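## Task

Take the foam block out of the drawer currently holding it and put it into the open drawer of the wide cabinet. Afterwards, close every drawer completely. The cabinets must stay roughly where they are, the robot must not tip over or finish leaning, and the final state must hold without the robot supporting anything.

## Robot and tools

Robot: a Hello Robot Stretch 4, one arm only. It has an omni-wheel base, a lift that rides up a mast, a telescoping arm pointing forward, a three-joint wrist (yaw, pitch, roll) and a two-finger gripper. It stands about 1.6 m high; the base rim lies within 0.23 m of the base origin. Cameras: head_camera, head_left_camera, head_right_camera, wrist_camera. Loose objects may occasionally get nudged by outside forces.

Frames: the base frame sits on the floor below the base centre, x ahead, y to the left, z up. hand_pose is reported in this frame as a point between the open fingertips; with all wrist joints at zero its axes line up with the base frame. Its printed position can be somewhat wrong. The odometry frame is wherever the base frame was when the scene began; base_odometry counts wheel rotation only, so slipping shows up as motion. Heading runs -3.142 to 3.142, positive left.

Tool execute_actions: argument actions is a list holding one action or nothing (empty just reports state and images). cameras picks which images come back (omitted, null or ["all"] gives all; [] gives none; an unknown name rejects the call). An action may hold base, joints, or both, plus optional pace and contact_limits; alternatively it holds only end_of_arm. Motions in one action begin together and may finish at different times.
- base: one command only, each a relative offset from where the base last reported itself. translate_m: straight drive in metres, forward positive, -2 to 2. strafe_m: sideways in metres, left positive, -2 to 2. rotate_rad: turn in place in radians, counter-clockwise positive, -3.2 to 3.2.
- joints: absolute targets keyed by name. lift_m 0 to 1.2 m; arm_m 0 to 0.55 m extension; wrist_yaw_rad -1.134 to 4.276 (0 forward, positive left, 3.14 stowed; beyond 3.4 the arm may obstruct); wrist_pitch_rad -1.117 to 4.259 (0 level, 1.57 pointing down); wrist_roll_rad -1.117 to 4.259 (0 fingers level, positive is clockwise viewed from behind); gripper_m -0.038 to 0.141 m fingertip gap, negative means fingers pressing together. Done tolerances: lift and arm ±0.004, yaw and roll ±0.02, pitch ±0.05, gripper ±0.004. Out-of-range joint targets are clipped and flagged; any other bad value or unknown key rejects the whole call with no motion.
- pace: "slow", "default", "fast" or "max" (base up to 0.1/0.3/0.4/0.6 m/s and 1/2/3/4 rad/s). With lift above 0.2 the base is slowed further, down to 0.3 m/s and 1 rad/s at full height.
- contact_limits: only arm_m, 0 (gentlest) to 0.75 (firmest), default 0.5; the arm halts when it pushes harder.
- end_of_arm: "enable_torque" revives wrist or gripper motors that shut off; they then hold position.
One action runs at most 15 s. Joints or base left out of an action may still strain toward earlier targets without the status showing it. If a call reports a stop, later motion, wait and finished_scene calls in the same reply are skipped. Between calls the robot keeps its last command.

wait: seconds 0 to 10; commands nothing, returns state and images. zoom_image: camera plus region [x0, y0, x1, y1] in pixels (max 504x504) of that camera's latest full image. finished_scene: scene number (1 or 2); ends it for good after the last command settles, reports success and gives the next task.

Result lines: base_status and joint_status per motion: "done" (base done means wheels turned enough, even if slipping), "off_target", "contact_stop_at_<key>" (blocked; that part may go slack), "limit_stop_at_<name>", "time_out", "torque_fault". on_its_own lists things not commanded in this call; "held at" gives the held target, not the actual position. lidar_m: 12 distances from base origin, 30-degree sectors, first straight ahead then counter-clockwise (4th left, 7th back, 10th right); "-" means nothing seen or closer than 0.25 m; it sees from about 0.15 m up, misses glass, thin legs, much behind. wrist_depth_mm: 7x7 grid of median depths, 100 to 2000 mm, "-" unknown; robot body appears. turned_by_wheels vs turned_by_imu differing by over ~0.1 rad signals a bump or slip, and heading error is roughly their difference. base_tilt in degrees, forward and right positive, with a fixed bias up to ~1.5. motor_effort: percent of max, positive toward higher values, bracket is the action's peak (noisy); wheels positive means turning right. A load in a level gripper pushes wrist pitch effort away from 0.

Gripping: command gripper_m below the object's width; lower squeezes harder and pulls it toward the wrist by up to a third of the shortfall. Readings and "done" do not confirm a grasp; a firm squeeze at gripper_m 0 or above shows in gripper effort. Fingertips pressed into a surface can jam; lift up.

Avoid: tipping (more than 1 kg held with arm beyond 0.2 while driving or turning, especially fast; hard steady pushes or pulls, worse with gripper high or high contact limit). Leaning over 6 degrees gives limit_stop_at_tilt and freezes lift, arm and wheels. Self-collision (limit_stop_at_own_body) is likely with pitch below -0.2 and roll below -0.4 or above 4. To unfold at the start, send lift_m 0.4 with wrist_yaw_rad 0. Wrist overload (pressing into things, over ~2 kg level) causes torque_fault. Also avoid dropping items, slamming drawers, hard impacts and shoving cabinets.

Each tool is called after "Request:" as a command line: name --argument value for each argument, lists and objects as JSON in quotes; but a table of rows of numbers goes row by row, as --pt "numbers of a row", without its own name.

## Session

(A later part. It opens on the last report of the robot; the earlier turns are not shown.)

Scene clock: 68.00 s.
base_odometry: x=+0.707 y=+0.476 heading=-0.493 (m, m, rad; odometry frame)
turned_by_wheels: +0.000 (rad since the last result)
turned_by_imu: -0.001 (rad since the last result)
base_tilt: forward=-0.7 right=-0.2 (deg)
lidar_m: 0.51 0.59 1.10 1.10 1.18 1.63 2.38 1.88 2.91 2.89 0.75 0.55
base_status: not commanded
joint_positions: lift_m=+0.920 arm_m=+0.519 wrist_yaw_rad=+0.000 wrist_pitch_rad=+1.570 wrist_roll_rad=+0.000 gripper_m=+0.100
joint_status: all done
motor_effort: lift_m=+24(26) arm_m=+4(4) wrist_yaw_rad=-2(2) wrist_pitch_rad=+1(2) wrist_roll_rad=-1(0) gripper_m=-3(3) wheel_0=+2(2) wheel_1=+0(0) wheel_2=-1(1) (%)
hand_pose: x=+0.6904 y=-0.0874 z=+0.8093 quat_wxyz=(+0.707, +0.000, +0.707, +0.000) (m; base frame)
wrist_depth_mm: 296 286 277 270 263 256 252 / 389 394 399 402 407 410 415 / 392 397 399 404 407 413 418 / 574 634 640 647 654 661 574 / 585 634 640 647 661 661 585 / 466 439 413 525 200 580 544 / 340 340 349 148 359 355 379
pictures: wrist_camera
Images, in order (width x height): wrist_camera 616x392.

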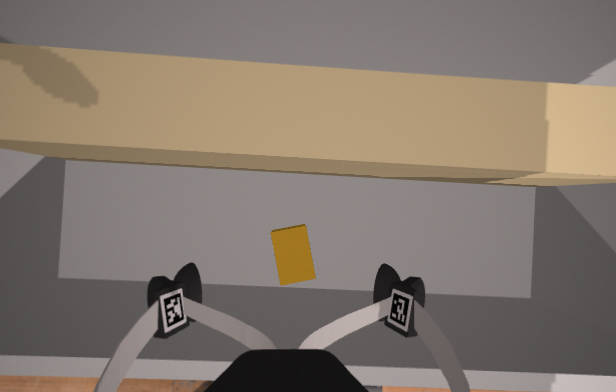

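Request:
execute_actions --actions '[{"base":{"translate_m":-0.1},"joints":{"arm_m":0.0,"gripper_m":0.0}}]' --cameras '[]'

Request:
execute_actions --actions '[{"joints":{"wrist_pitch_rad":0}}]' --cameras '[]'

Request:
execute_actions --actions '[{"joints":{"lift_m":0.26}}]' --cameras '[]'

Request:
execute_actions --actions '[{"joints":{"arm_m":0.55},"pace":"slow","contact_limits":{"arm_m":0.4}}]' --cameras '["head_camera","wrist_camera"]'

Scene clock: 72.27 s.
base_odometry: x=+0.619 y=+0.523 heading=-0.493 (m, m, rad; odometry frame)
turned_by_wheels: +0.000 (rad since the last result)
turned_by_imu: -0.002 (rad since the last result)
base_tilt: forward=-0.7 right=-0.3 (deg)
lidar_m: 0.60 0.67 1.15 1.11 1.17 1.67 2.27 1.83 2.07 2.85 1.95 0.62
base_status: done
joint_positions: lift_m=+0.920 arm_m=+0.003 wrist_yaw_rad=+0.000 wrist_pitch_rad=+1.570 wrist_roll_rad=+0.000 gripper_m=+0.000
joint_status: all done
joint sent to its limit — the command would take arm_m past its lower limit, so that joint was sent only as far as its limit.
motor_effort: lift_m=+24(24) arm_m=-4(8) wrist_yaw_rad=-2(3) wrist_pitch_rad=+0(0) wrist_roll_rad=+0(0) gripper_m=-7(3) wheel_0=-2(8) wheel_1=-2(5) wheel_2=+0(10) (%)
hand_pose: x=+0.1744 y=-0.0874 z=+0.8093 quat_wxyz=(+0.707, +0.000, +0.707, +0.000) (m; base frame)
wrist_depth_mm: 1008 1008 1025 1042 1060 1060 1078 / 1008 1008 1042 1042 1042 1060 1078 / 991 1008 1025 1042 1060 1060 1078 / 1008 1008 1025 1025 1042 1060 1060 / 1008 1008 809 820 1042 1060 1042 / 1008 1008 186 200 1060 1042 1078 / 991 991 809 820 1042 1060 1060
pictures: none
No camera images: the call's "cameras" was empty. Leave "cameras" out to get every camera's image.

Scene clock: 73.77 s.
base_odometry: x=+0.619 y=+0.523 heading=-0.493 (m, m, rad; odometry frame)
turned_by_wheels: +0.000 (rad since the last result)
turned_by_imu: -0.001 (rad since the last result)
base_tilt: forward=-0.8 right=-0.3 (deg)
lidar_m: 0.60 0.68 1.14 1.10 1.18 1.66 2.27 1.82 2.05 2.85 1.97 0.64
base_status: not commanded
joint_positions: lift_m=+0.920 arm_m=+0.003 wrist_yaw_rad=+0.000 wrist_pitch_rad=+0.003 wrist_roll_rad=+0.000 gripper_m=+0.000
joint_status: all done
motor_effort: lift_m=+24(24) arm_m=-4(4) wrist_yaw_rad=-1(2) wrist_pitch_rad=-7(10) wrist_roll_rad=-1(0) gripper_m=-3(6) wheel_0=-1(2) wheel_1=-1(2) wheel_2=+1(1) (%)
hand_pose: x=+0.4627 y=-0.0875 z=+1.0970 quat_wxyz=(+1.000, +0.000, +0.001, +0.000) (m; base frame)
wrist_depth_mm: 1205 1229 1205 1229 1229 1229 1255 / 1205 1205 1229 1205 1229 1229 1229 / 1205 1205 1205 1229 1229 1229 1229 / 1205 1205 1229 1205 1205 1229 1229 / 1205 768 809 842 891 1229 1229 / 1205 732 186 200 750 741 1229 / 1205 723 723 732 732 741 1205
pictures: none
No camera images: the call's "cameras" was empty. Leave "cameras" out to get every camera's image.

Scene clock: 77.23 s.
base_odometry: x=+0.619 y=+0.523 heading=-0.493 (m, m, rad; odometry frame)
turned_by_wheels: +0.000 (rad since the last result)
turned_by_imu: -0.001 (rad since the last result)
base_tilt: forward=-0.6 right=-0.3 (deg)
lidar_m: 0.61 0.70 1.15 1.10 1.18 1.67 2.27 1.83 2.07 2.84 1.99 0.63
base_status: not commanded
joint_positions: lift_m=+0.260 arm_m=+0.003 wrist_yaw_rad=+0.000 wrist_pitch_rad=+0.003 wrist_roll_rad=+0.000 gripper_m=+0.000
joint_status: all done
motor_effort: lift_m=+14(21) arm_m=-4(4) wrist_yaw_rad=-1(1) wrist_pitch_rad=-6(7) wrist_roll_rad=+0(0) gripper_m=-4(5) wheel_0=-1(1) wheel_1=-2(2) wheel_2=+0(0) (%)
hand_pose: x=+0.4627 y=-0.0875 z=+0.4379 quat_wxyz=(+1.000, +0.000, +0.001, +0.000) (m; base frame)
wrist_depth_mm: 427 741 732 732 741 750 1229 / 427 430 430 436 436 439 442 / 427 430 433 436 436 439 442 / 430 433 433 436 436 439 442 / 427 427 430 433 436 439 442 / 1182 732 186 200 436 436 442 / 1025 723 732 732 732 741 1138
pictures: none
No camera images: the call's "cameras" was empty. Leave "cameras" out to get every camera's image.

Scene clock: 83.40 s.
base_odometry: x=+0.619 y=+0.523 heading=-0.493 (m, m, rad; odometry frame)
turned_by_wheels: +0.001 (rad since the last result)
turned_by_imu: -0.002 (rad since the last result)
base_tilt: forward=-0.5 right=-0.2 (deg)
lidar_m: 0.92 1.00 1.13 1.08 1.18 1.68 2.29 1.83 2.06 2.88 1.96 0.97
base_status: not commanded
joint_positions: lift_m=+0.260 arm_m=+0.503 wrist_yaw_rad=+0.000 wrist_pitch_rad=+0.002 wrist_roll_rad=+0.000 gripper_m=+0.000
joint_status: arm_m contact_stop (moved +0.499 of +0.547)
on_its_own: arm_m is slack since a contact_stop (your +0.550 is given up)
motor_effort: lift_m=+14(14) arm_m=+0(21) wrist_yaw_rad=+0(61) wrist_pitch_rad=-5(7) wrist_roll_rad=+0(0) gripper_m=-5(6) wheel_0=+4(4) wheel_1=+1(2) wheel_2=+1(13) (%)
contact_limits: arm_m 0.4
hand_pose: x=+0.9619 y=-0.0875 z=+0.4380 quat_wxyz=(+1.000, +0.000, +0.001, +0.000) (m; base frame)
wrist_depth_mm: 235 236 237 238 239 240 242 / 235 236 236 238 239 241 242 / 235 236 236 238 239 240 242 / 233 236 236 237 239 241 242 / 233 236 236 237 238 240 241 / 233 234 186 200 238 240 241 / 233 234 235 236 237 239 240
pictures: head_camera, wrist_camera
Images, in order (width x height): head_camera 420x560, wrist_camera 616x392.

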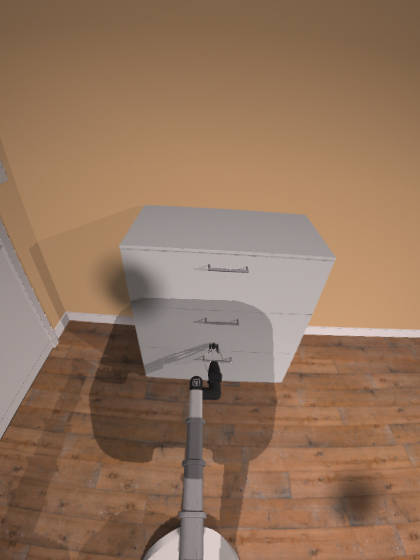

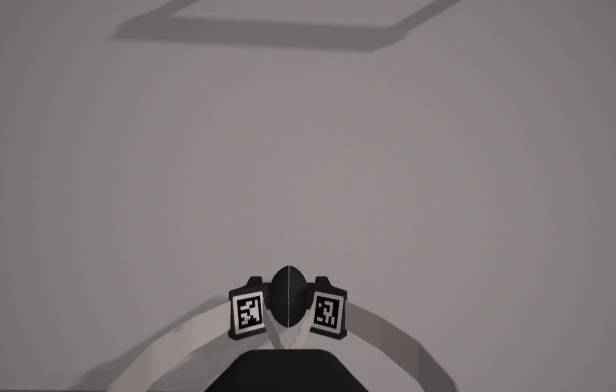

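Request:
execute_actions --actions '[{"base":{"translate_m":-0.3},"joints":{"arm_m":0.0},"pace":"fast"}]' --cameras '[]'

Request:
execute_actions --actions '[{"base":{"rotate_rad":3.11},"joints":{"lift_m":0.28},"pace":"fast"}]' --cameras '[]'

Request:
execute_actions --actions '[{"base":{"strafe_m":1.5},"pace":"fast"}]' --cameras '[]'

Request:
execute_actions --actions '[{"base":{"translate_m":0.45},"pace":"fast"}]' --cameras '["head_camera","wrist_camera"]'

Scene clock: 87.03 s.
base_odometry: x=+0.354 y=+0.665 heading=-0.493 (m, m, rad; odometry frame)
turned_by_wheels: +0.000 (rad since the last result)
turned_by_imu: -0.001 (rad since the last result)
base_tilt: forward=-0.7 right=-0.2 (deg)
lidar_m: 1.19 1.54 1.17 1.12 1.20 1.66 1.97 1.61 1.63 2.81 2.40 1.29
base_status: done
joint_positions: lift_m=+0.260 arm_m=+0.003 wrist_yaw_rad=+0.000 wrist_pitch_rad=+0.002 wrist_roll_rad=+0.000 gripper_m=+0.000
joint_status: all done
joint sent to its limit — the command would take arm_m past its lower limit, so that joint was sent only as far as its limit.
motor_effort: lift_m=+14(14) arm_m=-4(5) wrist_yaw_rad=-1(0) wrist_pitch_rad=-6(6) wrist_roll_rad=+0(0) gripper_m=-2(3) wheel_0=-1(8) wheel_1=+2(5) wheel_2=+0(11) (%)
hand_pose: x=+0.4627 y=-0.0875 z=+0.4379 quat_wxyz=(+1.000, +0.000, +0.001, +0.000) (m; base frame)
wrist_depth_mm: 1537 1537 1042 1042 1042 1499 1537 / 1499 1499 1025 1042 1042 1537 1499 / 1499 1537 1042 1060 1060 1499 1499 / 1499 1499 1025 1042 1042 1499 1537 / 1537 1499 1025 1025 1042 1537 1499 / 1499 1308 186 200 1042 1499 1537 / 1060 931 991 1042 976 1118 1138
pictures: none
No camera images: the call's "cameras" was empty. Leave "cameras" out to get every camera's image.

Scene clock: 89.37 s.
base_odometry: x=+0.354 y=+0.665 heading=+2.617 (m, m, rad; odometry frame)
turned_by_wheels: +3.110 (rad since the last result)
turned_by_imu: +3.142 (rad since the last result)
base_tilt: forward=-0.7 right=-0.3 (deg)
lidar_m: 1.98 1.60 1.60 2.80 2.42 1.29 1.23 1.33 1.18 1.11 1.19 1.61
base_status: done
joint_positions: lift_m=+0.280 arm_m=+0.003 wrist_yaw_rad=+0.000 wrist_pitch_rad=+0.002 wrist_roll_rad=+0.000 gripper_m=+0.000
joint_status: all done
motor_effort: lift_m=+21(24) arm_m=-4(4) wrist_yaw_rad=-2(3) wrist_pitch_rad=-6(7) wrist_roll_rad=+0(0) gripper_m=-3(3) wheel_0=+0(11) wheel_1=+0(8) wheel_2=+0(11) (%)
hand_pose: x=+0.4628 y=-0.0873 z=+0.4574 quat_wxyz=(+1.000, +0.000, +0.001, +0.000) (m; base frame)
wrist_depth_mm: 1756 1756 1756 1808 1808 1808 1464 / 1708 1756 1808 1756 1808 1808 1464 / 1756 1756 1808 1756 1756 1808 1464 / 1708 1756 1756 1756 1756 1808 1430 / 1756 1756 1808 1756 1756 1756 1397 / 1576 1618 187 200 1756 1808 1430 / 1078 976 1025 1229 1008 1160 1205
pictures: none
No camera images: the call's "cameras" was empty. Leave "cameras" out to get every camera's image.

Scene clock: 94.33 s.
base_odometry: x=-0.397 y=-0.633 heading=+2.617 (m, m, rad; odometry frame)
turned_by_wheels: +0.000 (rad since the last result)
turned_by_imu: -0.003 (rad since the last result)
base_tilt: forward=-0.5 right=-0.2 (deg)
lidar_m: 1.09 1.73 1.32 1.29 1.53 1.75 1.67 1.57 1.78 2.64 2.75 1.17
base_status: done
joint_positions: lift_m=+0.280 arm_m=+0.003 wrist_yaw_rad=+0.000 wrist_pitch_rad=+0.002 wrist_roll_rad=+0.000 gripper_m=+0.000
joint_status: not commanded
motor_effort: lift_m=+20(21) arm_m=-4(4) wrist_yaw_rad=-2(3) wrist_pitch_rad=-6(6) wrist_roll_rad=+0(0) gripper_m=-5(4) wheel_0=+2(13) wheel_1=+0(11) wheel_2=+0(0) (%)
hand_pose: x=+0.4628 y=-0.0874 z=+0.4574 quat_wxyz=(+1.000, +0.000, +0.001, +0.000) (m; base frame)
wrist_depth_mm: 1756 1808 1808 1808 1808 1863 1808 / 1756 1808 1808 1808 1808 1808 1863 / 1756 1808 1808 1808 1808 1863 1808 / 1756 1808 1756 1182 1863 1808 1863 / 1756 1808 1756 904 1808 1808 1863 / 1618 1618 186 200 1537 1808 1808 / 1098 960 1042 1205 1008 1182 1182
pictures: none
No camera images: the call's "cameras" was empty. Leave "cameras" out to get every camera's image.

Scene clock: 96.73 s.
base_odometry: x=-0.787 y=-0.408 heading=+2.617 (m, m, rad; odometry frame)
turned_by_wheels: +0.000 (rad since the last result)
turned_by_imu: -0.001 (rad since the last result)
base_tilt: forward=-0.8 right=-0.2 (deg)
lidar_m: 0.66 1.65 1.29 1.23 1.81 2.02 2.14 1.95 2.43 2.63 2.22 0.65
base_status: done
joint_positions: lift_m=+0.280 arm_m=+0.003 wrist_yaw_rad=+0.000 wrist_pitch_rad=+0.002 wrist_roll_rad=+0.000 gripper_m=+0.000
joint_status: not commanded
motor_effort: lift_m=+21(20) arm_m=-4(4) wrist_yaw_rad=-2(3) wrist_pitch_rad=-5(6) wrist_roll_rad=+0(0) gripper_m=-3(6) wheel_0=+0(8) wheel_1=-1(9) wheel_2=+3(13) (%)
hand_pose: x=+0.4627 y=-0.0874 z=+0.4574 quat_wxyz=(+1.000, +0.000, +0.001, +0.000) (m; base frame)
wrist_depth_mm: 1336 1336 1336 1366 1366 1397 1366 / 1366 1336 1336 1366 1366 1397 1366 / 1336 1366 1366 759 768 1397 1366 / 1308 1366 1308 768 768 1366 1397 / 1336 1366 452 455 459 459 1366 / 1336 1336 186 200 455 459 1366 / 1098 976 991 759 759 1160 1182
pictures: head_camera, wrist_camera
Images, in order (width x height): head_camera 420x560, wrist_camera 616x392.

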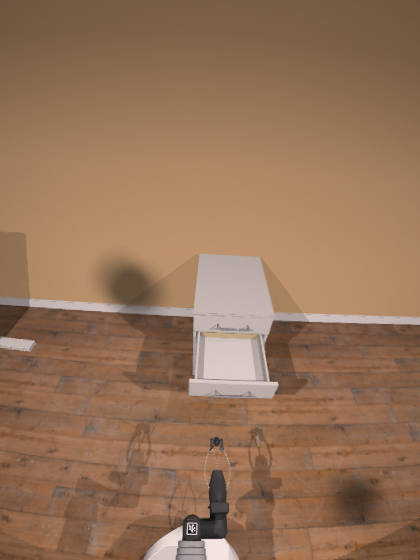

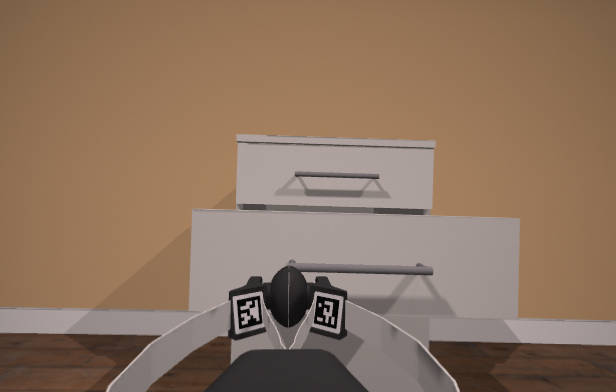

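Request:
execute_actions --actions '[{"base":{"translate_m":0.17},"joints":{"lift_m":0.29}}]' --cameras '[]'

Request:
execute_actions --actions '[{"joints":{"arm_m":0.5},"pace":"slow","contact_limits":{"arm_m":0.2}}]' --cameras '["head_camera","wrist_camera"]'

Scene clock: 99.57 s.
base_odometry: x=-0.934 y=-0.323 heading=+2.618 (m, m, rad; odometry frame)
turned_by_wheels: +0.000 (rad since the last result)
turned_by_imu: -0.001 (rad since the last result)
base_tilt: forward=-0.7 right=-0.3 (deg)
lidar_m: 0.50 1.48 1.29 1.24 1.33 2.00 2.30 2.11 2.75 2.62 1.95 0.51
base_status: done
joint_positions: lift_m=+0.290 arm_m=+0.003 wrist_yaw_rad=+0.000 wrist_pitch_rad=+0.002 wrist_roll_rad=+0.000 gripper_m=+0.000
joint_status: all done
motor_effort: lift_m=+24(24) arm_m=-4(4) wrist_yaw_rad=-2(2) wrist_pitch_rad=-5(6) wrist_roll_rad=+0(0) gripper_m=-5(6) wheel_0=+3(7) wheel_1=+1(3) wheel_2=-1(10) (%)
hand_pose: x=+0.4627 y=-0.0874 z=+0.4671 quat_wxyz=(+1.000, +0.000, +0.001, +0.000) (m; base frame)
wrist_depth_mm: 1160 1182 1182 1182 1205 1205 1205 / 1160 1182 1182 1182 1182 1205 1205 / 1160 1182 1160 585 591 1205 1205 / 1160 1160 1160 591 591 1205 1205 / 1160 281 282 283 285 287 287 / 1138 279 186 200 285 285 286 / 1098 279 281 282 283 285 286
pictures: none
No camera images: the call's "cameras" was empty. Leave "cameras" out to get every camera's image.

Scene clock: 104.13 s.
base_odometry: x=-0.934 y=-0.323 heading=+2.618 (m, m, rad; odometry frame)
turned_by_wheels: +0.000 (rad since the last result)
turned_by_imu: -0.002 (rad since the last result)
base_tilt: forward=-0.7 right=-0.4 (deg)
lidar_m: 0.77 1.47 1.29 1.24 1.34 2.01 2.30 2.10 2.76 2.63 1.90 0.77
base_status: not commanded
joint_positions: lift_m=+0.290 arm_m=+0.362 wrist_yaw_rad=-0.002 wrist_pitch_rad=+0.002 wrist_roll_rad=+0.000 gripper_m=+0.000
joint_status: arm_m contact_stop (moved +0.359 of +0.497)
on_its_own: arm_m is slack since a contact_stop (your +0.500 is given up)
motor_effort: lift_m=+24(24) arm_m=+0(15) wrist_yaw_rad=+5(36) wrist_pitch_rad=-6(7) wrist_roll_rad=+0(0) gripper_m=+0(6) wheel_0=+3(4) wheel_1=+1(2) wheel_2=-3(7) (%)
contact_limits: arm_m 0.2
hand_pose: x=+0.8215 y=-0.0880 z=+0.4671 quat_wxyz=(+1.000, +0.000, +0.001, -0.001) (m; base frame)
wrist_depth_mm: 809 234 235 236 237 238 239 / 809 233 235 236 237 237 238 / 798 234 234 235 236 237 238 / 809 233 234 235 236 237 238 / 809 233 234 236 236 237 238 / 809 232 186 195 236 236 237 / 820 231 232 200 200 236 237
pictures: head_camera, wrist_camera
Images, in order (width x height): head_camera 420x560, wrist_camera 616x392.

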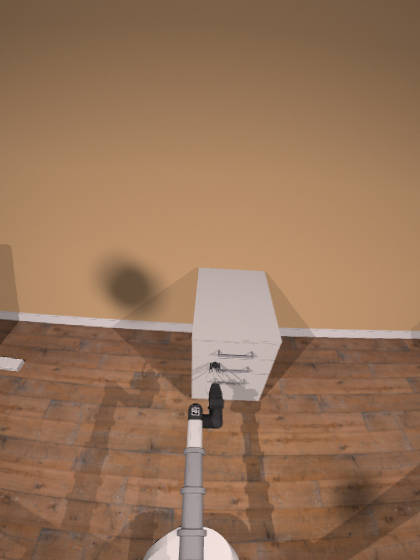

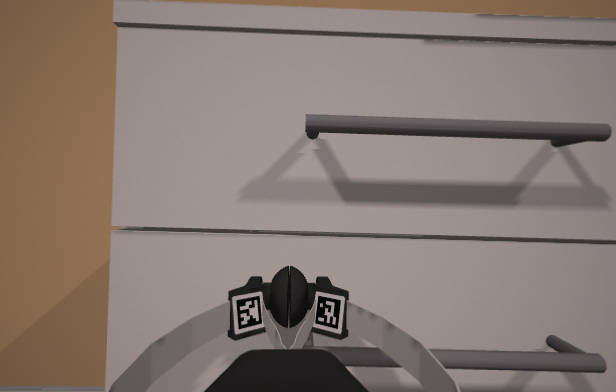

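Request:
execute_actions --actions '[{"joints":{"arm_m":0.25},"pace":"fast"}]' --cameras '[]'

Request:
finished_scene --scene 1

Scene clock: 106.17 s.
base_odometry: x=-0.934 y=-0.323 heading=+2.618 (m, m, rad; odometry frame)
turned_by_wheels: +0.000 (rad since the last result)
turned_by_imu: -0.001 (rad since the last result)
base_tilt: forward=-0.7 right=-0.3 (deg)
lidar_m: 0.78 1.46 1.26 1.23 1.32 2.03 2.29 2.10 2.76 2.63 1.97 0.81
base_status: not commanded
joint_positions: lift_m=+0.290 arm_m=+0.251 wrist_yaw_rad=+0.000 wrist_pitch_rad=+0.003 wrist_roll_rad=+0.000 gripper_m=+0.000
joint_status: all done
motor_effort: lift_m=+24(24) arm_m=-4(5) wrist_yaw_rad=-2(4) wrist_pitch_rad=-6(6) wrist_roll_rad=-1(0) gripper_m=-4(7) wheel_0=+3(3) wheel_1=+1(1) wheel_2=-2(3) (%)
hand_pose: x=+0.7101 y=-0.0875 z=+0.4671 quat_wxyz=(+1.000, +0.000, +0.001, +0.000) (m; base frame)
wrist_depth_mm: 917 917 931 931 946 960 960 / 904 931 345 347 349 349 359 / 917 917 345 345 347 349 349 / 931 931 343 345 345 349 351 / 917 931 345 345 347 347 351 / 917 917 186 201 345 349 349 / 904 342 342 345 345 349 351
pictures: none
No camera images: the call's "cameras" was empty. Leave "cameras" out to get every camera's image.

The scene is finished: the task was done.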